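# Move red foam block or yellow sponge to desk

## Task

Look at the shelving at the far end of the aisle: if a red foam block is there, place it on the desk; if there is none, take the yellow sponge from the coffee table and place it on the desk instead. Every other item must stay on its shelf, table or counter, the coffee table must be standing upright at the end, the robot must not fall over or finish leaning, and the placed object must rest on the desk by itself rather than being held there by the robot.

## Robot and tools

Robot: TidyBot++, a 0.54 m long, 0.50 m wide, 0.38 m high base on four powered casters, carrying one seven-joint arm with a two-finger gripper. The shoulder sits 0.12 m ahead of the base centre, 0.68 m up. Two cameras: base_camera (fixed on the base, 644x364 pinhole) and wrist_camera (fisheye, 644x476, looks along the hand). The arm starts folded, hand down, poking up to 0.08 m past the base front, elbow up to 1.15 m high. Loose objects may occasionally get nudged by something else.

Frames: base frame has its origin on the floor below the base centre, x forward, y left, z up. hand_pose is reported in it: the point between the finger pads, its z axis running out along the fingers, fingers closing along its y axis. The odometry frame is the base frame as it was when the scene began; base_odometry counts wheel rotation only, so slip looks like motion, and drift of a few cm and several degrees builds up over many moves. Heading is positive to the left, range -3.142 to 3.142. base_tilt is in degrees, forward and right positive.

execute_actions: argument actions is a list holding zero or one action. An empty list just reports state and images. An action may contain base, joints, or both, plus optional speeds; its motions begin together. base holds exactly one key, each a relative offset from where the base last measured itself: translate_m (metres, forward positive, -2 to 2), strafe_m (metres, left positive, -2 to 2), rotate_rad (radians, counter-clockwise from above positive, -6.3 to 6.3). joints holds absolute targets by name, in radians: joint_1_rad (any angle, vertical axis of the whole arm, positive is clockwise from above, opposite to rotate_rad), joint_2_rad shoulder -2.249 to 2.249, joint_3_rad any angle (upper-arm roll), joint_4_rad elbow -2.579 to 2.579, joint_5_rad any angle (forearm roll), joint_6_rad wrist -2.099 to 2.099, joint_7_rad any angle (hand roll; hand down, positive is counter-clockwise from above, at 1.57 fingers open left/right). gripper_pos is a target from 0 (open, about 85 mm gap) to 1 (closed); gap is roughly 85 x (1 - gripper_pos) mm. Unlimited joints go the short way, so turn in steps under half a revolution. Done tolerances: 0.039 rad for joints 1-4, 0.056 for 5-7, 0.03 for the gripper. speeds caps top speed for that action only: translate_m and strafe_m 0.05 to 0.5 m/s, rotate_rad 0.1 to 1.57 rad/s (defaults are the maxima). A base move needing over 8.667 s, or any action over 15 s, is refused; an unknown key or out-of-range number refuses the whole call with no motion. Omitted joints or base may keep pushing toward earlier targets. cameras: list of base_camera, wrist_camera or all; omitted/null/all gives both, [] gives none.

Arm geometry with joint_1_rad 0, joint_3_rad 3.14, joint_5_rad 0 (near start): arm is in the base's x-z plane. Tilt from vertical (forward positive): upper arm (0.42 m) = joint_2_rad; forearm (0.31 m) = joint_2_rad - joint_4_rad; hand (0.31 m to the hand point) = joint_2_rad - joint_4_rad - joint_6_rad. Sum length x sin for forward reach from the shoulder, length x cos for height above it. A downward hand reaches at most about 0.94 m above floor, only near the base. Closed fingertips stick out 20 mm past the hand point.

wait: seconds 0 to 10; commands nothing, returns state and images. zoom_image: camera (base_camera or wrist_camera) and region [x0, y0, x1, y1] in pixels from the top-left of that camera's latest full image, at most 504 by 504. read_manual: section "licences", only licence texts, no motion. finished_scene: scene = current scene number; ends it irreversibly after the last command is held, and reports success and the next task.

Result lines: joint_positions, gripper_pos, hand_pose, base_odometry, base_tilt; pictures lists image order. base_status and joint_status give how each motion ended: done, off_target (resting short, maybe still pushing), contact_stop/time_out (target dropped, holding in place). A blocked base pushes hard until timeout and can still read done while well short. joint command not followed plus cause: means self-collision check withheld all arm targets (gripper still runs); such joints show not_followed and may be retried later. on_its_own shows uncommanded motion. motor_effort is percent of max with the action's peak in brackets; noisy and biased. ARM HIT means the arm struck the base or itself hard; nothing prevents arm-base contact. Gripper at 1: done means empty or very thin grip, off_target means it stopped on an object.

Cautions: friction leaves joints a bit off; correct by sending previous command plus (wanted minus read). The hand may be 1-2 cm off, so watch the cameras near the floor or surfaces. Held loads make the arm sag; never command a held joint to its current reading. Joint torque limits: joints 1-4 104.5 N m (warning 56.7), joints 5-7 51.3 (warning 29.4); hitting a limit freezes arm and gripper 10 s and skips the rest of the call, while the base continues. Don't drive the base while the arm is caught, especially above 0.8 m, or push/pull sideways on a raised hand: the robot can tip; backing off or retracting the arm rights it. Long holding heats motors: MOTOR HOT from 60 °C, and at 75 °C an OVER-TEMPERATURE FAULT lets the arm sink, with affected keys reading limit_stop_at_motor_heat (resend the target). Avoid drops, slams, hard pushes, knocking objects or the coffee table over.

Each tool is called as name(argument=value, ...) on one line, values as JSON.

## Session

execute_actions(actions=[{"joints":{"joint_2_rad":-0.3,"joint_4_rad":-2.0,"joint_6_rad":-0.3}}])

Scene clock: 1.80 s.
base_odometry: x=+0.000 y=+0.000 heading=+0.000 (m, m, rad; odometry frame)
base_tilt: forward=+0.1 right=+0.0 (deg)
base_status: not commanded
joint_positions: joint_1_rad=-0.027 joint_2_rad=-0.321 joint_3_rad=+3.161 joint_4_rad=-2.009 joint_5_rad=-0.043 joint_6_rad=-0.317 joint_7_rad=+1.619 gripper_pos=+0.000
joint_status: all done
motor_effort: joint_1_rad=+0(0) joint_2_rad=-8(8) joint_3_rad=+1(2) joint_4_rad=+21(21) joint_5_rad=+0(1) joint_6_rad=+8(8) joint_7_rad=+1(1) (%)
hand_pose: x=+0.5810 y=+0.0080 z=+0.9137 quat_wxyz=(-0.009, +0.843, +0.009, +0.538) (m; base frame)
pictures: base_camera, wrist_camera
Images, in order (width x height): base_camera 644x364, wrist_camera 644x476.

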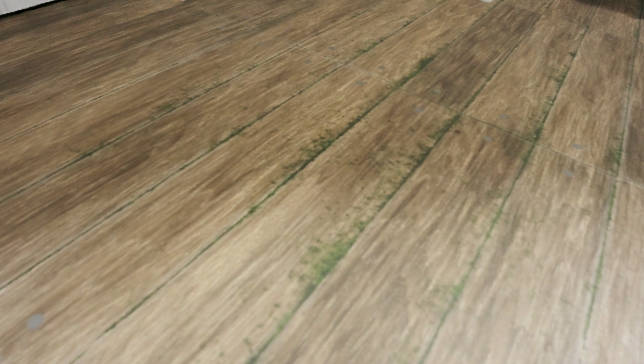

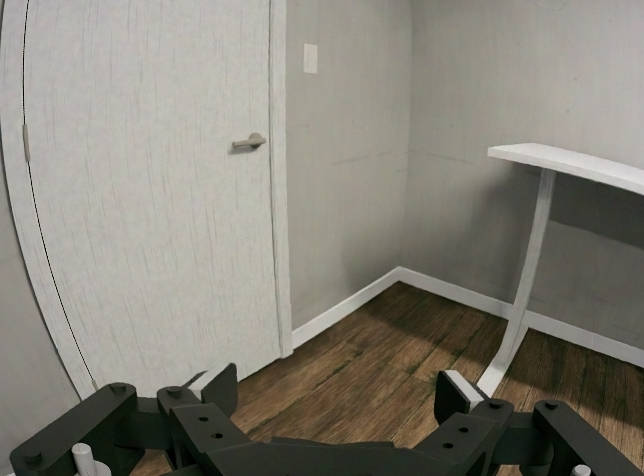

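Desk is higher here (~0.9). Planks run ~0.6 right.

execute_actions(actions=[{"base":{"rotate_rad":-1.3}}])

execute_actions(actions=[{"base":{"rotate_rad":-2.2}}])

Scene clock: 5.43 s.
base_odometry: x=+0.000 y=+0.000 heading=-1.299 (m, m, rad; odometry frame)
base_tilt: forward=+0.1 right=+0.0 (deg)
base_status: done
joint_positions: joint_1_rad=-0.026 joint_2_rad=-0.314 joint_3_rad=+3.165 joint_4_rad=-2.009 joint_5_rad=-0.043 joint_6_rad=-0.317 joint_7_rad=+1.619 gripper_pos=+0.000
joint_status: not commanded
motor_effort: joint_1_rad=+0(2) joint_2_rad=-9(10) joint_3_rad=+1(2) joint_4_rad=+21(21) joint_5_rad=+0(1) joint_6_rad=+8(8) joint_7_rad=+0(1) (%)
hand_pose: x=+0.5828 y=+0.0056 z=+0.9102 quat_wxyz=(-0.008, +0.845, +0.006, +0.535) (m; base frame)
pictures: base_camera, wrist_camera
Images, in order (width x height): base_camera 644x364, wrist_camera 644x476.

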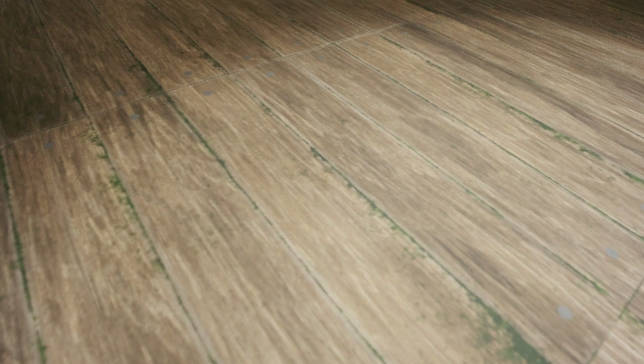

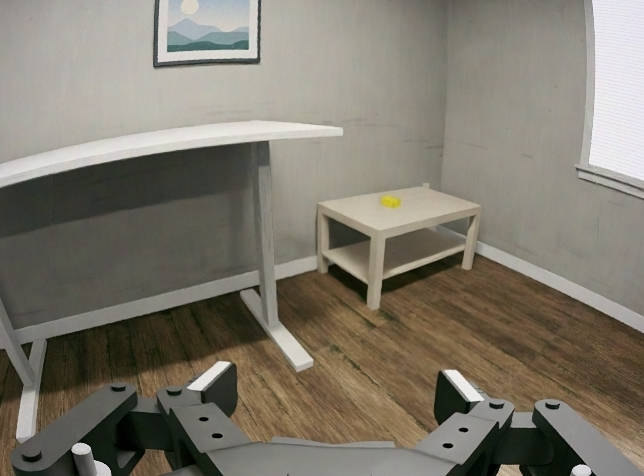

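Scene clock: 8.13 s.
base_odometry: x=+0.000 y=+0.000 heading=+2.785 (m, m, rad; odometry frame)
base_tilt: forward=+0.1 right=+0.0 (deg)
base_status: done
joint_positions: joint_1_rad=-0.026 joint_2_rad=-0.311 joint_3_rad=+3.163 joint_4_rad=-2.009 joint_5_rad=-0.043 joint_6_rad=-0.317 joint_7_rad=+1.619 gripper_pos=+0.000
joint_status: not commanded
motor_effort: joint_1_rad=+0(1) joint_2_rad=-8(10) joint_3_rad=+1(4) joint_4_rad=+21(21) joint_5_rad=+0(0) joint_6_rad=+8(8) joint_7_rad=+1(1) (%)
hand_pose: x=+0.5833 y=+0.0068 z=+0.9090 quat_wxyz=(-0.008, +0.845, +0.008, +0.534) (m; base frame)
pictures: base_camera, wrist_camera
Images, in order (width x height): base_camera 644x364, wrist_camera 644x476.

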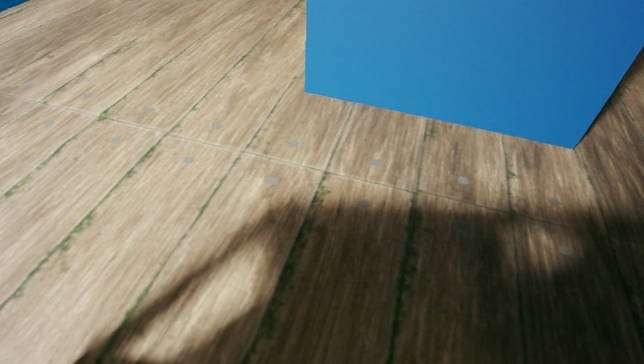

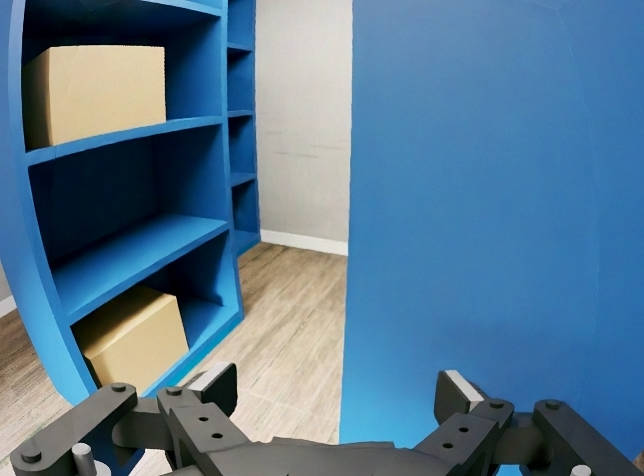

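execute_actions(actions=[{"base":{"rotate_rad":-0.28}}], cameras=[])

execute_actions(actions=[{"base":{"strafe_m":0.64}}])

execute_actions(actions=[{"base":{"translate_m":0.5}}])

Scene clock: 12.20 s.
base_odometry: x=+0.000 y=+0.000 heading=+2.506 (m, m, rad; odometry frame)
base_tilt: forward=+0.1 right=+0.0 (deg)
base_status: done
joint_positions: joint_1_rad=-0.026 joint_2_rad=-0.311 joint_3_rad=+3.164 joint_4_rad=-2.009 joint_5_rad=-0.043 joint_6_rad=-0.317 joint_7_rad=+1.619 gripper_pos=+0.000
joint_status: not commanded
motor_effort: joint_1_rad=+0(1) joint_2_rad=-8(9) joint_3_rad=+1(3) joint_4_rad=+21(21) joint_5_rad=+0(1) joint_6_rad=+8(8) joint_7_rad=+1(1) (%)
hand_pose: x=+0.5833 y=+0.0057 z=+0.9090 quat_wxyz=(-0.008, +0.845, +0.006, +0.534) (m; base frame)
pictures: none
No camera images: the call's "cameras" was empty. Leave "cameras" out to get every camera's image.

Scene clock: 14.83 s.
base_odometry: x=-0.381 y=-0.515 heading=+2.505 (m, m, rad; odometry frame)
base_tilt: forward=+0.0 right=-0.1 (deg)
base_status: done
joint_positions: joint_1_rad=-0.026 joint_2_rad=-0.311 joint_3_rad=+3.163 joint_4_rad=-2.009 joint_5_rad=-0.043 joint_6_rad=-0.317 joint_7_rad=+1.619 gripper_pos=+0.000
joint_status: not commanded
motor_effort: joint_1_rad=+0(1) joint_2_rad=-8(9) joint_3_rad=+1(1) joint_4_rad=+21(22) joint_5_rad=+0(1) joint_6_rad=+8(8) joint_7_rad=+0(1) (%)
hand_pose: x=+0.5833 y=+0.0063 z=+0.9090 quat_wxyz=(-0.008, +0.845, +0.007, +0.534) (m; base frame)
pictures: base_camera, wrist_camera
Images, in order (width x height): base_camera 644x364, wrist_camera 644x476.

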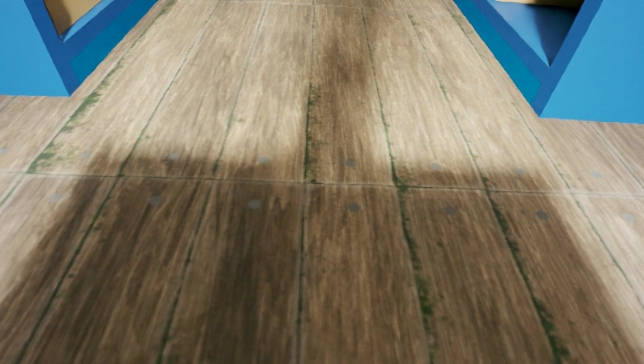

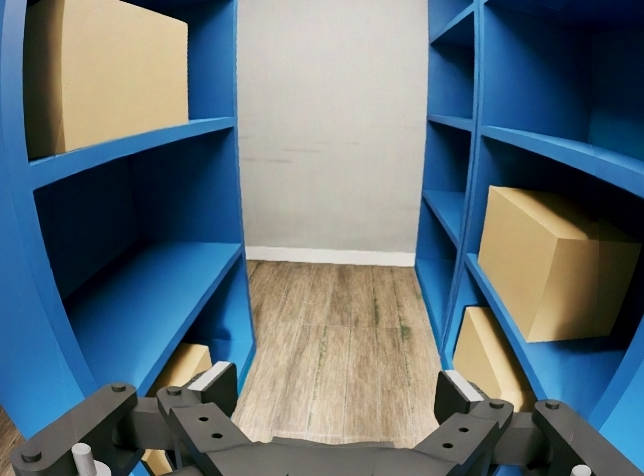

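Scene clock: 17.20 s.
base_odometry: x=-0.783 y=-0.218 heading=+2.506 (m, m, rad; odometry frame)
base_tilt: forward=+0.1 right=+0.0 (deg)
base_status: done
joint_positions: joint_1_rad=-0.026 joint_2_rad=-0.302 joint_3_rad=+3.163 joint_4_rad=-2.008 joint_5_rad=-0.043 joint_6_rad=-0.317 joint_7_rad=+1.619 gripper_pos=+0.000
joint_status: not commanded
motor_effort: joint_1_rad=+0(1) joint_2_rad=-8(12) joint_3_rad=+1(2) joint_4_rad=+21(22) joint_5_rad=+0(1) joint_6_rad=+8(8) joint_7_rad=+0(0) (%)
hand_pose: x=+0.5857 y=+0.0063 z=+0.9051 quat_wxyz=(-0.008, +0.848, +0.007, +0.531) (m; base frame)
pictures: base_camera, wrist_camera
Images, in order (width x height): base_camera 644x364, wrist_camera 644x476.

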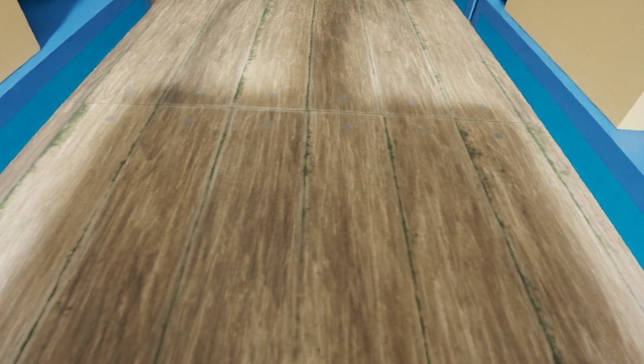

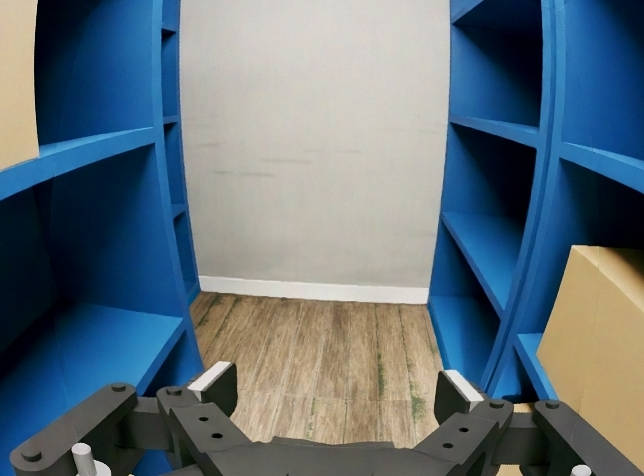

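execute_actions(actions=[{"base":{"translate_m":0.95}}])

execute_actions(actions=[{"joints":{"joint_1_rad":-0.7}}], cameras=["wrist_camera"])

execute_actions(actions=[{"joints":{"joint_1_rad":0.45}}], cameras=["wrist_camera"])

Scene clock: 25.40 s.
base_odometry: x=-1.548 y=+0.346 heading=+2.506 (m, m, rad; odometry frame)
base_tilt: forward=+0.1 right=-0.1 (deg)
base_status: done
joint_positions: joint_1_rad=-0.026 joint_2_rad=-0.301 joint_3_rad=+3.163 joint_4_rad=-2.008 joint_5_rad=-0.043 joint_6_rad=-0.317 joint_7_rad=+1.619 gripper_pos=+0.000
joint_status: not commanded
motor_effort: joint_1_rad=+0(0) joint_2_rad=-8(12) joint_3_rad=+1(2) joint_4_rad=+21(22) joint_5_rad=+0(0) joint_6_rad=+8(8) joint_7_rad=+1(1) (%)
hand_pose: x=+0.5858 y=+0.0063 z=+0.9051 quat_wxyz=(-0.008, +0.848, +0.007, +0.531) (m; base frame)
pictures: base_camera, wrist_camera
Images, in order (width x height): base_camera 644x364, wrist_camera 644x476.

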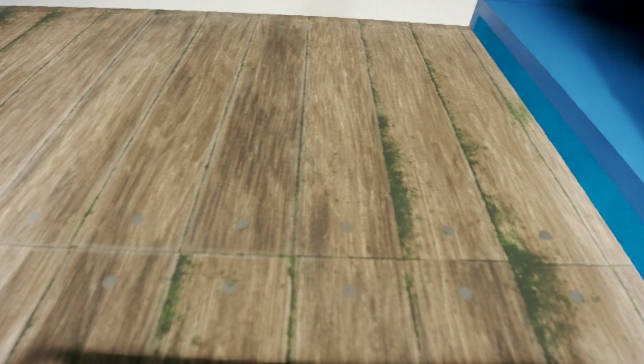

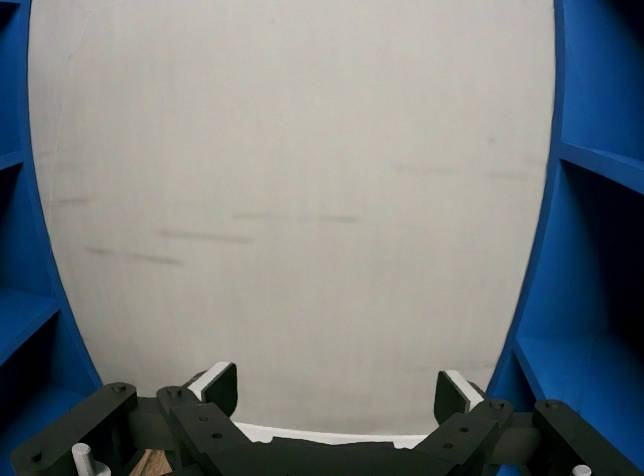

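Scene clock: 27.33 s.
base_odometry: x=-1.548 y=+0.346 heading=+2.506 (m, m, rad; odometry frame)
base_tilt: forward=+0.1 right=+0.0 (deg)
base_status: not commanded
joint_positions: joint_1_rad=-0.690 joint_2_rad=-0.301 joint_3_rad=+3.163 joint_4_rad=-2.008 joint_5_rad=-0.043 joint_6_rad=-0.317 joint_7_rad=+1.619 gripper_pos=+0.000
joint_status: all done
motor_effort: joint_1_rad=+0(1) joint_2_rad=-9(10) joint_3_rad=+1(2) joint_4_rad=+21(21) joint_5_rad=+0(0) joint_6_rad=+7(8) joint_7_rad=+0(0) (%)
hand_pose: x=+0.4826 y=+0.2928 z=+0.9051 quat_wxyz=(-0.180, +0.799, +0.283, +0.499) (m; base frame)
pictures: wrist_camera
Images, in order (width x height): wrist_camera 644x476.

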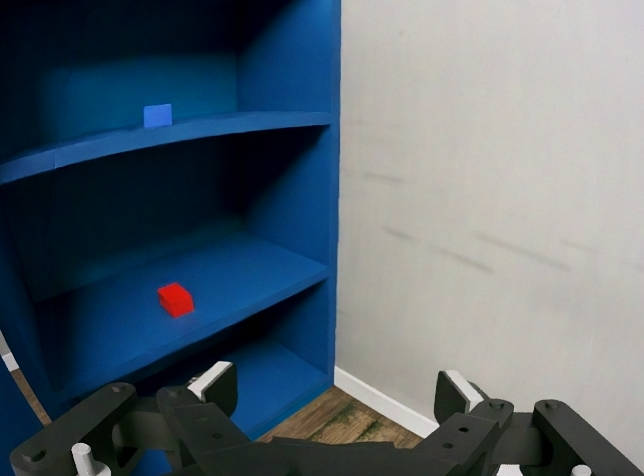

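Scene clock: 29.77 s.
base_odometry: x=-1.548 y=+0.346 heading=+2.506 (m, m, rad; odometry frame)
base_tilt: forward=+0.1 right=+0.0 (deg)
base_status: not commanded
joint_positions: joint_1_rad=+0.440 joint_2_rad=-0.301 joint_3_rad=+3.163 joint_4_rad=-2.008 joint_5_rad=-0.043 joint_6_rad=-0.317 joint_7_rad=+1.619 gripper_pos=+0.000
joint_status: all done
motor_effort: joint_1_rad=+0(1) joint_2_rad=-9(9) joint_3_rad=+1(2) joint_4_rad=+21(21) joint_5_rad=+1(1) joint_6_rad=+8(8) joint_7_rad=+1(1) (%)
hand_pose: x=+0.5391 y=-0.2037 z=+0.9051 quat_wxyz=(+0.115, +0.826, -0.188, +0.518) (m; base frame)
pictures: wrist_camera
Images, in order (width x height): wrist_camera 644x476.

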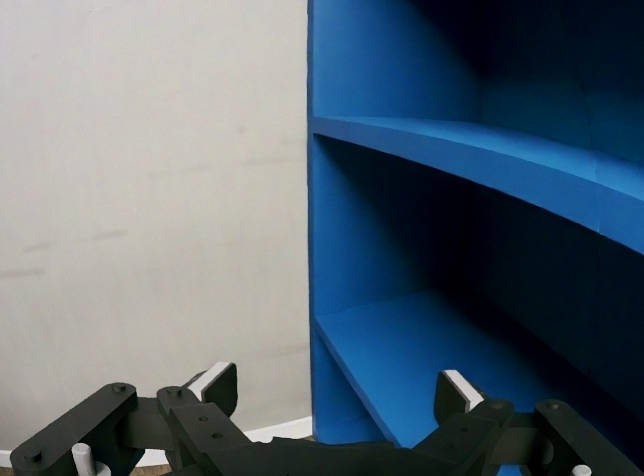

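execute_actions(actions=[{"joints":{"joint_1_rad":-0.5,"joint_4_rad":-2.3,"joint_6_rad":-0.5}}], cameras=[])

execute_actions(actions=[{"base":{"translate_m":0.45},"joints":{"joint_1_rad":-1.44}}], cameras=[])

execute_actions(actions=[{"joints":{"joint_2_rad":0.6,"joint_4_rad":-1.946,"joint_6_rad":0.55}}])

Scene clock: 34.97 s.
base_odometry: x=-1.548 y=+0.346 heading=+2.506 (m, m, rad; odometry frame)
base_tilt: forward=+0.1 right=+0.0 (deg)
base_status: not commanded
joint_positions: joint_1_rad=-0.489 joint_2_rad=-0.301 joint_3_rad=+3.163 joint_4_rad=-2.286 joint_5_rad=-0.043 joint_6_rad=-0.479 joint_7_rad=+1.619 gripper_pos=+0.000
joint_status: all done
motor_effort: joint_1_rad=+0(0) joint_2_rad=-6(9) joint_3_rad=+1(2) joint_4_rad=+18(21) joint_5_rad=-1(1) joint_6_rad=+5(8) joint_7_rad=+1(1) (%)
hand_pose: x=+0.4357 y=+0.1684 z=+0.7151 quat_wxyz=(-0.088, +0.916, +0.226, +0.321) (m; base frame)
pictures: none
No camera images: the call's "cameras" was empty. Leave "cameras" out to get every camera's image.

Scene clock: 37.20 s.
base_odometry: x=-1.910 y=+0.613 heading=+2.506 (m, m, rad; odometry frame)
base_tilt: forward=+0.1 right=-0.1 (deg)
base_status: done
joint_positions: joint_1_rad=-1.427 joint_2_rad=-0.301 joint_3_rad=+3.163 joint_4_rad=-2.288 joint_5_rad=-0.043 joint_6_rad=-0.480 joint_7_rad=+1.619 gripper_pos=+0.000
joint_status: all done
motor_effort: joint_1_rad=+0(0) joint_2_rad=-6(7) joint_3_rad=+1(0) joint_4_rad=+19(19) joint_5_rad=+0(1) joint_6_rad=+5(6) joint_7_rad=+0(0) (%)
hand_pose: x=+0.1701 y=+0.3539 z=+0.7138 quat_wxyz=(-0.222, +0.715, +0.616, +0.246) (m; base frame)
pictures: none
No camera images: the call's "cameras" was empty. Leave "cameras" out to get every camera's image.

Scene clock: 39.40 s.
base_odometry: x=-1.910 y=+0.613 heading=+2.506 (m, m, rad; odometry frame)
base_tilt: forward=+0.1 right=-0.1 (deg)
base_status: not commanded
joint_positions: joint_1_rad=-1.427 joint_2_rad=+0.590 joint_3_rad=+3.163 joint_4_rad=-1.961 joint_5_rad=-0.043 joint_6_rad=+0.529 joint_7_rad=+1.619 gripper_pos=+0.000
joint_status: all done
motor_effort: joint_1_rad=+0(0) joint_2_rad=-33(35) joint_3_rad=+0(0) joint_4_rad=+14(19) joint_5_rad=-1(1) joint_6_rad=+8(8) joint_7_rad=+0(1) (%)
hand_pose: x=+0.2356 y=+0.6795 z=+0.6347 quat_wxyz=(-0.331, +0.644, +0.550, +0.416) (m; base frame)
pictures: base_camera, wrist_camera
Images, in order (width x height): base_camera 644x364, wrist_camera 644x476.

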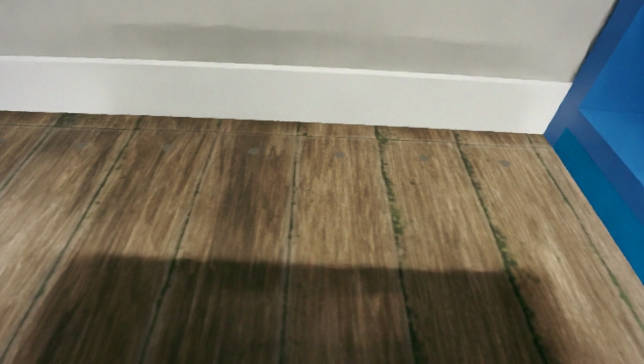

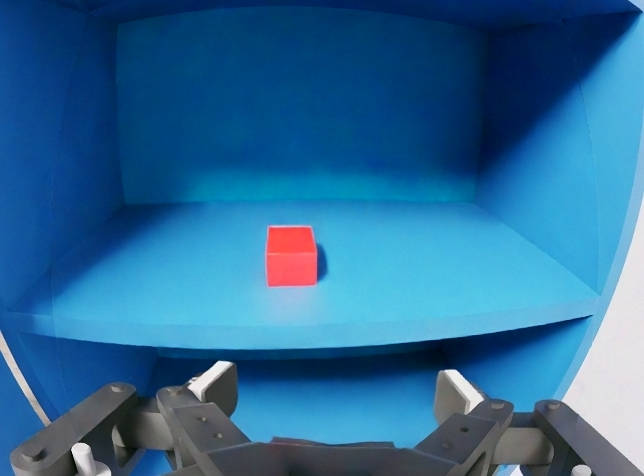

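execute_actions(actions=[{"joints":{"joint_1_rad":-1.49,"joint_2_rad":0.98,"joint_4_rad":-1.084,"joint_6_rad":0.1}}], cameras=[])

execute_actions(actions=[{"joints":{"joint_2_rad":1.075}}], cameras=["wrist_camera"])

Scene clock: 45.13 s.
base_odometry: x=-1.910 y=+0.613 heading=+2.506 (m, m, rad; odometry frame)
base_tilt: forward=+0.1 right=-0.1 (deg)
base_status: not commanded
joint_positions: joint_1_rad=-1.477 joint_2_rad=+0.962 joint_3_rad=+3.163 joint_4_rad=-1.098 joint_5_rad=-0.043 joint_6_rad=+0.122 joint_7_rad=+1.619 gripper_pos=+0.000
joint_status: all done
motor_effort: joint_1_rad=+0(0) joint_2_rad=-48(49) joint_3_rad=+0(1) joint_4_rad=+20(20) joint_5_rad=+0(1) joint_6_rad=+8(9) joint_7_rad=+1(0) (%)
hand_pose: x=+0.2164 y=+0.9081 z=+0.6629 quat_wxyz=(-0.370, +0.609, +0.555, +0.428) (m; base frame)
pictures: none
No camera images: the call's "cameras" was empty. Leave "cameras" out to get every camera's image.

Scene clock: 46.17 s.
base_odometry: x=-1.910 y=+0.613 heading=+2.506 (m, m, rad; odometry frame)
base_tilt: forward=+0.1 right=-0.1 (deg)
base_status: not commanded
joint_positions: joint_1_rad=-1.477 joint_2_rad=+1.078 joint_3_rad=+3.163 joint_4_rad=-1.091 joint_5_rad=-0.043 joint_6_rad=+0.118 joint_7_rad=+1.619 gripper_pos=+0.000
joint_status: all done
motor_effort: joint_1_rad=+0(0) joint_2_rad=-49(53) joint_3_rad=+0(0) joint_4_rad=+19(20) joint_5_rad=+0(0) joint_6_rad=+7(8) joint_7_rad=+0(1) (%)
hand_pose: x=+0.2157 y=+0.9016 z=+0.5602 quat_wxyz=(-0.339, +0.631, +0.577, +0.393) (m; base frame)
pictures: wrist_camera
Images, in order (width x height): wrist_camera 644x476.

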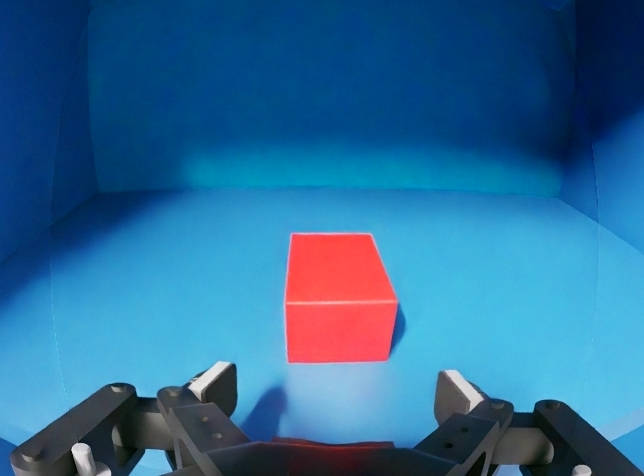

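execute_actions(actions=[{"base":{"strafe_m":0.085}}], cameras=["wrist_camera"])

execute_actions(actions=[{"joints":{"gripper_pos":1}}], cameras=[])

execute_actions(actions=[{"joints":{"joint_2_rad":0.98}}], cameras=["wrist_camera"])

Scene clock: 49.90 s.
base_odometry: x=-1.961 y=+0.545 heading=+2.506 (m, m, rad; odometry frame)
base_tilt: forward=+0.1 right=-0.1 (deg)
base_status: done
joint_positions: joint_1_rad=-1.479 joint_2_rad=+1.078 joint_3_rad=+3.163 joint_4_rad=-1.090 joint_5_rad=-0.043 joint_6_rad=+0.117 joint_7_rad=+1.619 gripper_pos=+0.000
joint_status: not commanded
motor_effort: joint_1_rad=+0(1) joint_2_rad=-51(52) joint_3_rad=+0(0) joint_4_rad=+19(20) joint_5_rad=+0(0) joint_6_rad=+8(8) joint_7_rad=+1(1) (%)
hand_pose: x=+0.2141 y=+0.9020 z=+0.5607 quat_wxyz=(-0.339, +0.630, +0.577, +0.393) (m; base frame)
pictures: wrist_camera
Images, in order (width x height): wrist_camera 644x476.

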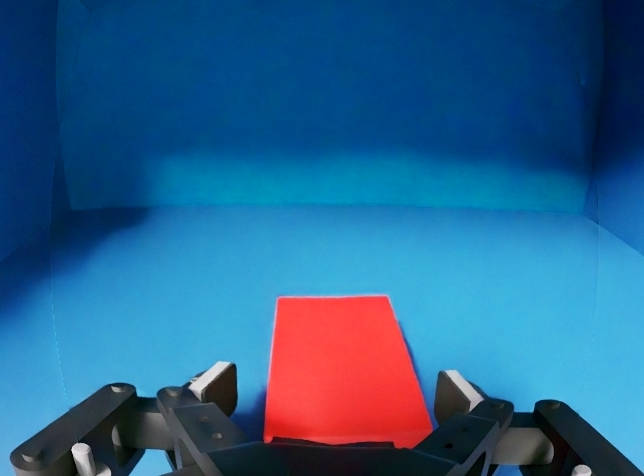

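Scene clock: 51.00 s.
base_odometry: x=-1.961 y=+0.545 heading=+2.506 (m, m, rad; odometry frame)
base_tilt: forward=+0.0 right=-0.1 (deg)
base_status: not commanded
joint_positions: joint_1_rad=-1.479 joint_2_rad=+1.076 joint_3_rad=+3.163 joint_4_rad=-1.090 joint_5_rad=-0.043 joint_6_rad=+0.117 joint_7_rad=+1.619 gripper_pos=+0.384
joint_status: gripper_pos off_target (ended at +0.384, target +1.000)
motor_effort: joint_1_rad=+0(1) joint_2_rad=-50(51) joint_3_rad=+0(0) joint_4_rad=+18(19) joint_5_rad=-1(0) joint_6_rad=+8(8) joint_7_rad=+0(1) (%)
hand_pose: x=+0.2141 y=+0.9022 z=+0.5617 quat_wxyz=(-0.339, +0.630, +0.577, +0.393) (m; base frame)
pictures: none
No camera images: the call's "cameras" was empty. Leave "cameras" out to get every camera's image.

Scene clock: 52.07 s.
base_odometry: x=-1.961 y=+0.545 heading=+2.506 (m, m, rad; odometry frame)
base_tilt: forward=+0.1 right=-0.1 (deg)
base_status: not commanded
joint_positions: joint_1_rad=-1.479 joint_2_rad=+0.982 joint_3_rad=+3.163 joint_4_rad=-1.087 joint_5_rad=-0.043 joint_6_rad=+0.117 joint_7_rad=+1.619 gripper_pos=+0.384
joint_status: all done
motor_effort: joint_1_rad=+0(0) joint_2_rad=-50(54) joint_3_rad=+0(0) joint_4_rad=+20(21) joint_5_rad=+0(0) joint_6_rad=+8(9) joint_7_rad=+1(1) (%)
hand_pose: x=+0.2148 y=+0.9100 z=+0.6489 quat_wxyz=(-0.367, +0.611, +0.559, +0.423) (m; base frame)
pictures: wrist_camera
Images, in order (width x height): wrist_camera 644x476.

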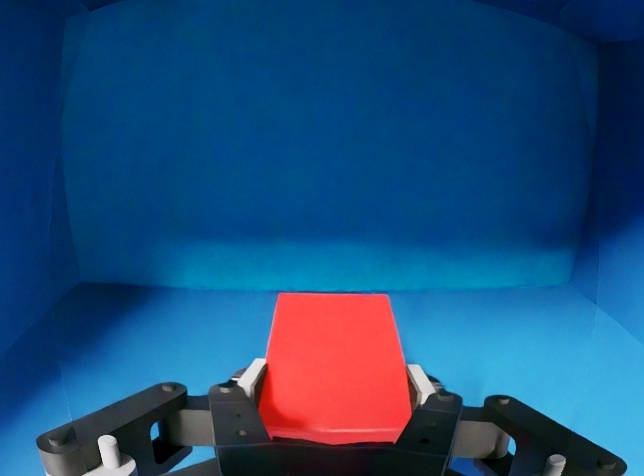

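execute_actions(actions=[{"base":{"strafe_m":-0.085},"joints":{"joint_2_rad":0.55,"joint_4_rad":-1.946,"joint_6_rad":0.64}}], cameras=[])

execute_actions(actions=[{"joints":{"joint_2_rad":-0.3,"joint_4_rad":-2.3,"joint_6_rad":-0.5}}], cameras=[])

execute_actions(actions=[{"base":{"translate_m":-0.3},"joints":{"joint_1_rad":0}}], cameras=[])

execute_actions(actions=[{"base":{"translate_m":-1.75}}], cameras=[])

execute_actions(actions=[{"base":{"rotate_rad":-3.14},"joints":{"joint_2_rad":-0.5,"joint_4_rad":-1.6,"joint_6_rad":-0.9}}])

Scene clock: 59.67 s.
base_odometry: x=-1.911 y=+0.613 heading=+2.506 (m, m, rad; odometry frame)
base_tilt: forward=+0.1 right=-0.1 (deg)
base_status: done
joint_positions: joint_1_rad=-1.480 joint_2_rad=+0.570 joint_3_rad=+3.163 joint_4_rad=-1.935 joint_5_rad=-0.043 joint_6_rad=+0.616 joint_7_rad=+1.619 gripper_pos=+0.384
joint_status: all done
motor_effort: joint_1_rad=+0(2) joint_2_rad=-34(54) joint_3_rad=+0(1) joint_4_rad=+15(20) joint_5_rad=+0(0) joint_6_rad=+8(8) joint_7_rad=+1(0) (%)
hand_pose: x=+0.2025 y=+0.7047 z=+0.6859 quat_wxyz=(-0.377, +0.602, +0.542, +0.449) (m; base frame)
pictures: none
No camera images: the call's "cameras" was empty. Leave "cameras" out to get every camera's image.

Scene clock: 61.80 s.
base_odometry: x=-1.911 y=+0.613 heading=+2.506 (m, m, rad; odometry frame)
base_tilt: forward=+0.1 right=+0.0 (deg)
base_status: not commanded
joint_positions: joint_1_rad=-1.480 joint_2_rad=-0.286 joint_3_rad=+3.163 joint_4_rad=-2.290 joint_5_rad=-0.043 joint_6_rad=-0.484 joint_7_rad=+1.619 gripper_pos=+0.384
joint_status: all done
motor_effort: joint_1_rad=+0(0) joint_2_rad=-7(35) joint_3_rad=+1(1) joint_4_rad=+19(19) joint_5_rad=+0(0) joint_6_rad=+6(9) joint_7_rad=+0(0) (%)
hand_pose: x=+0.1513 y=+0.3550 z=+0.7069 quat_wxyz=(-0.222, +0.701, +0.636, +0.233) (m; base frame)
pictures: none
No camera images: the call's "cameras" was empty. Leave "cameras" out to get every camera's image.

Scene clock: 64.53 s.
base_odometry: x=-1.669 y=+0.435 heading=+2.506 (m, m, rad; odometry frame)
base_tilt: forward=+0.1 right=+0.0 (deg)
base_status: done
joint_positions: joint_1_rad=-0.011 joint_2_rad=-0.287 joint_3_rad=+3.161 joint_4_rad=-2.290 joint_5_rad=-0.043 joint_6_rad=-0.484 joint_7_rad=+1.619 gripper_pos=+0.384
joint_status: all done
motor_effort: joint_1_rad=+0(0) joint_2_rad=-7(8) joint_3_rad=+1(3) joint_4_rad=+19(19) joint_5_rad=+0(1) joint_6_rad=+6(6) joint_7_rad=+0(1) (%)
hand_pose: x=+0.4752 y=+0.0046 z=+0.7069 quat_wxyz=(-0.009, +0.947, +0.003, +0.322) (m; base frame)
pictures: none
No camera images: the call's "cameras" was empty. Leave "cameras" out to get every camera's image.

Scene clock: 69.30 s.
base_odometry: x=-0.260 y=-0.603 heading=+2.507 (m, m, rad; odometry frame)
base_tilt: forward=+0.1 right=+0.0 (deg)
base_status: done
joint_positions: joint_1_rad=-0.011 joint_2_rad=-0.290 joint_3_rad=+3.161 joint_4_rad=-2.292 joint_5_rad=-0.043 joint_6_rad=-0.484 joint_7_rad=+1.619 gripper_pos=+0.384
joint_status: not commanded
motor_effort: joint_1_rad=+0(0) joint_2_rad=-8(8) joint_3_rad=+1(2) joint_4_rad=+19(20) joint_5_rad=+0(0) joint_6_rad=+6(6) joint_7_rad=+1(0) (%)
hand_pose: x=+0.4744 y=+0.0046 z=+0.7070 quat_wxyz=(-0.009, +0.947, +0.003, +0.322) (m; base frame)
pictures: none
No camera images: the call's "cameras" was empty. Leave "cameras" out to get every camera's image.

Scene clock: 72.60 s.
base_odometry: x=-0.260 y=-0.603 heading=-0.633 (m, m, rad; odometry frame)
base_tilt: forward=+0.0 right=+0.0 (deg)
base_status: done
joint_positions: joint_1_rad=-0.008 joint_2_rad=-0.477 joint_3_rad=+3.161 joint_4_rad=-1.613 joint_5_rad=-0.043 joint_6_rad=-0.879 joint_7_rad=+1.619 gripper_pos=+0.384
joint_status: all done
motor_effort: joint_1_rad=+0(1) joint_2_rad=-2(9) joint_3_rad=+1(2) joint_4_rad=+20(21) joint_5_rad=-1(1) joint_6_rad=+8(8) joint_7_rad=+0(1) (%)
hand_pose: x=+0.4921 y=+0.0048 z=+1.0546 quat_wxyz=(-0.010, +0.845, +0.011, +0.534) (m; base frame)
pictures: base_camera, wrist_camera
Images, in order (width x height): base_camera 644x364, wrist_camera 644x476.

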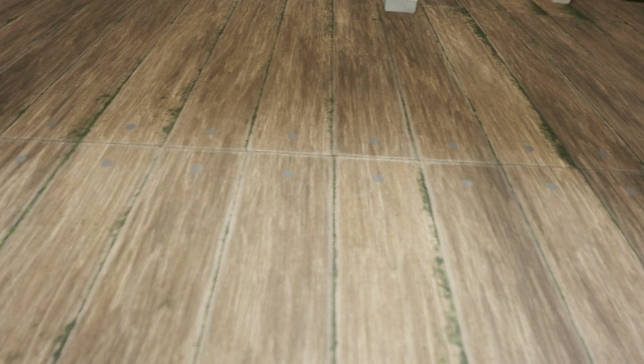

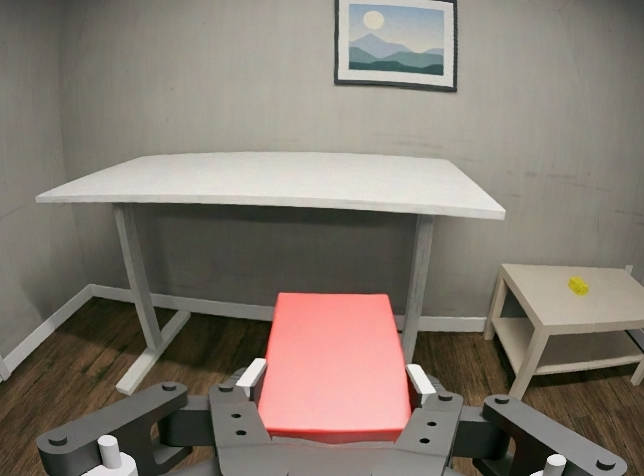

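execute_actions(actions=[{"base":{"translate_m":0.58},"joints":{"joint_2_rad":0.0,"joint_4_rad":-1.2,"joint_6_rad":-0.75}}])

execute_actions(actions=[{"joints":{"joint_2_rad":0.15,"joint_6_rad":-0.68}}])

Scene clock: 77.27 s.
base_odometry: x=+0.207 y=-0.946 heading=-0.633 (m, m, rad; odometry frame)
base_tilt: forward=+0.1 right=+0.0 (deg)
base_status: done
joint_positions: joint_1_rad=-0.008 joint_2_rad=+0.015 joint_3_rad=+3.161 joint_4_rad=-1.216 joint_5_rad=-0.043 joint_6_rad=-0.771 joint_7_rad=+1.619 gripper_pos=+0.384
joint_status: all done
motor_effort: joint_1_rad=+0(0) joint_2_rad=-20(25) joint_3_rad=+1(2) joint_4_rad=+21(22) joint_5_rad=-1(0) joint_6_rad=+8(9) joint_7_rad=+1(0) (%)
hand_pose: x=+0.7046 y=+0.0041 z=+1.0775 quat_wxyz=(-0.005, +0.842, +0.011, +0.540) (m; base frame)
pictures: base_camera, wrist_camera
Images, in order (width x height): base_camera 644x364, wrist_camera 644x476.

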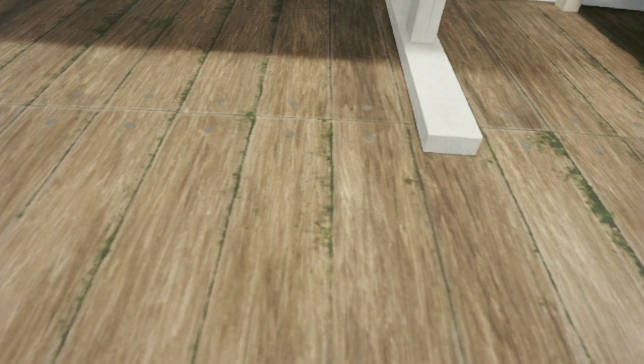

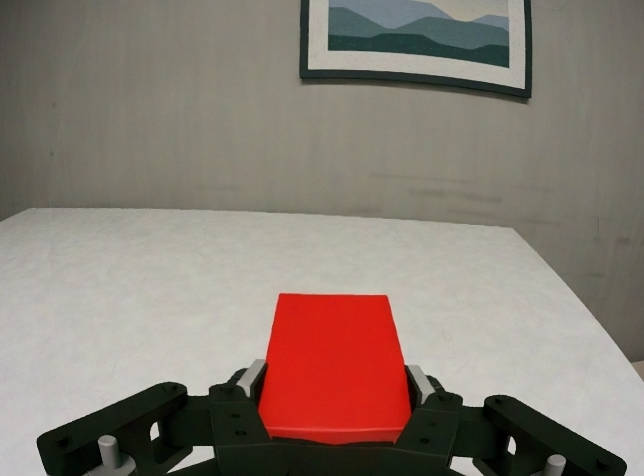

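Scene clock: 78.40 s.
base_odometry: x=+0.207 y=-0.946 heading=-0.633 (m, m, rad; odometry frame)
base_tilt: forward=+0.1 right=+0.0 (deg)
base_status: not commanded
joint_positions: joint_1_rad=-0.008 joint_2_rad=+0.155 joint_3_rad=+3.161 joint_4_rad=-1.210 joint_5_rad=-0.043 joint_6_rad=-0.704 joint_7_rad=+1.619 gripper_pos=+0.384
joint_status: all done
motor_effort: joint_1_rad=+0(0) joint_2_rad=-26(29) joint_3_rad=+1(0) joint_4_rad=+22(23) joint_5_rad=-1(1) joint_6_rad=+8(8) joint_7_rad=+1(1) (%)
hand_pose: x=+0.7653 y=+0.0038 z=+1.0131 quat_wxyz=(-0.004, +0.859, +0.010, +0.511) (m; base frame)
pictures: base_camera, wrist_camera
Images, in order (width x height): base_camera 644x364, wrist_camera 644x476.

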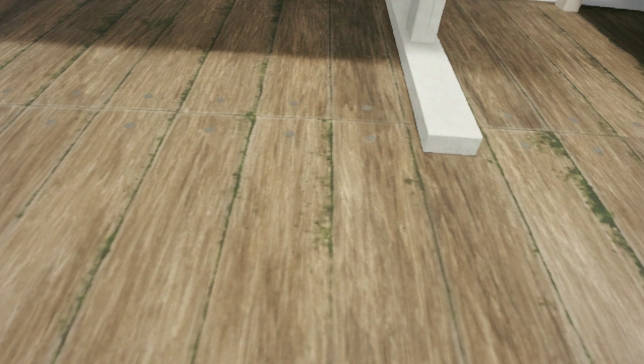

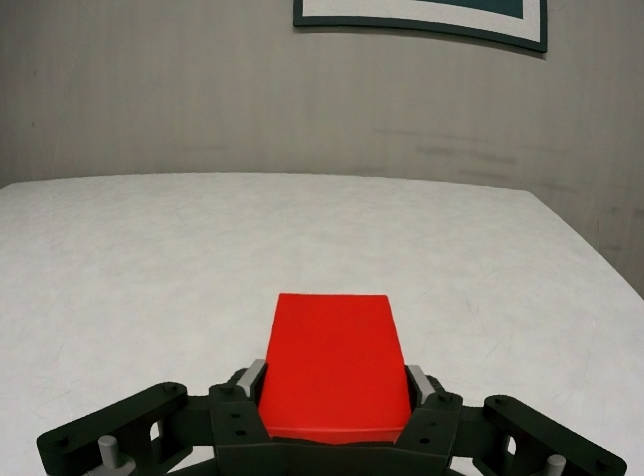

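execute_actions(actions=[{"joints":{"joint_2_rad":0.22,"joint_6_rad":-0.61}}], cameras=[])

execute_actions(actions=[{"joints":{"joint_2_rad":0.27}}], cameras=[])

Scene clock: 80.83 s.
base_odometry: x=+0.207 y=-0.946 heading=-0.633 (m, m, rad; odometry frame)
base_tilt: forward=+0.1 right=+0.0 (deg)
base_status: not commanded
joint_positions: joint_1_rad=-0.008 joint_2_rad=+0.214 joint_3_rad=+3.161 joint_4_rad=-1.210 joint_5_rad=-0.043 joint_6_rad=-0.631 joint_7_rad=+1.619 gripper_pos=+0.384
joint_status: all done
motor_effort: joint_1_rad=+0(0) joint_2_rad=-28(30) joint_3_rad=+1(0) joint_4_rad=+22(22) joint_5_rad=+0(0) joint_6_rad=+8(9) joint_7_rad=+1(0) (%)
hand_pose: x=+0.7952 y=+0.0031 z=+0.9944 quat_wxyz=(-0.003, +0.856, +0.009, +0.517) (m; base frame)
pictures: none
No camera images: the call's "cameras" was empty. Leave "cameras" out to get every camera's image.

Scene clock: 81.70 s.
base_odometry: x=+0.207 y=-0.946 heading=-0.633 (m, m, rad; odometry frame)
base_tilt: forward=+0.1 right=+0.0 (deg)
base_status: not commanded
joint_positions: joint_1_rad=-0.008 joint_2_rad=+0.247 joint_3_rad=+3.161 joint_4_rad=-1.203 joint_5_rad=-0.043 joint_6_rad=-0.621 joint_7_rad=+1.619 gripper_pos=+0.384
joint_status: all done
motor_effort: joint_1_rad=+0(0) joint_2_rad=-26(29) joint_3_rad=+1(0) joint_4_rad=+19(22) joint_5_rad=-1(1) joint_6_rad=+6(8) joint_7_rad=+0(0) (%)
hand_pose: x=+0.8073 y=+0.0031 z=+0.9787 quat_wxyz=(-0.003, +0.860, +0.009, +0.511) (m; base frame)
pictures: none
No camera images: the call's "cameras" was empty. Leave "cameras" out to get every camera's image.

execute_actions(actions=[{"joints":{"gripper_pos":0}}], cameras=[])

execute_actions(actions=[{"joints":{"joint_2_rad":0.05}}], cameras=[])

finished_scene(scene=2)

Scene clock: 85.10 s.
base_odometry: x=+0.207 y=-0.946 heading=-0.633 (m, m, rad; odometry frame)
base_tilt: forward=+0.1 right=+0.0 (deg)
base_status: not commanded
joint_positions: joint_1_rad=-0.008 joint_2_rad=+0.252 joint_3_rad=+3.161 joint_4_rad=-1.200 joint_5_rad=-0.043 joint_6_rad=-0.620 joint_7_rad=+1.619 gripper_pos=+0.000
joint_status: all done
motor_effort: joint_1_rad=+0(0) joint_2_rad=-29(29) joint_3_rad=+0(1) joint_4_rad=+21(21) joint_5_rad=+0(0) joint_6_rad=+7(8) joint_7_rad=+1(1) (%)
hand_pose: x=+0.8093 y=+0.0031 z=+0.9771 quat_wxyz=(-0.002, +0.860, +0.009, +0.510) (m; base frame)
pictures: none
No camera images: the call's "cameras" was empty. Leave "cameras" out to get every camera's image.

Scene clock: 86.60 s.
base_odometry: x=+0.207 y=-0.946 heading=-0.633 (m, m, rad; odometry frame)
base_tilt: forward=+0.1 right=+0.0 (deg)
base_status: not commanded
joint_positions: joint_1_rad=-0.008 joint_2_rad=+0.043 joint_3_rad=+3.161 joint_4_rad=-1.199 joint_5_rad=-0.043 joint_6_rad=-0.620 joint_7_rad=+1.619 gripper_pos=+0.000
joint_status: all done
motor_effort: joint_1_rad=+0(0) joint_2_rad=-21(32) joint_3_rad=+1(1) joint_4_rad=+21(23) joint_5_rad=-1(0) joint_6_rad=+8(8) joint_7_rad=+1(1) (%)
hand_pose: x=+0.7330 y=+0.0025 z=+1.1142 quat_wxyz=(-0.002, +0.802, +0.008, +0.597) (m; base frame)
pictures: none
No camera images: the call's "cameras" was empty. Leave "cameras" out to get every camera's image.

The scene is finished: the task was done.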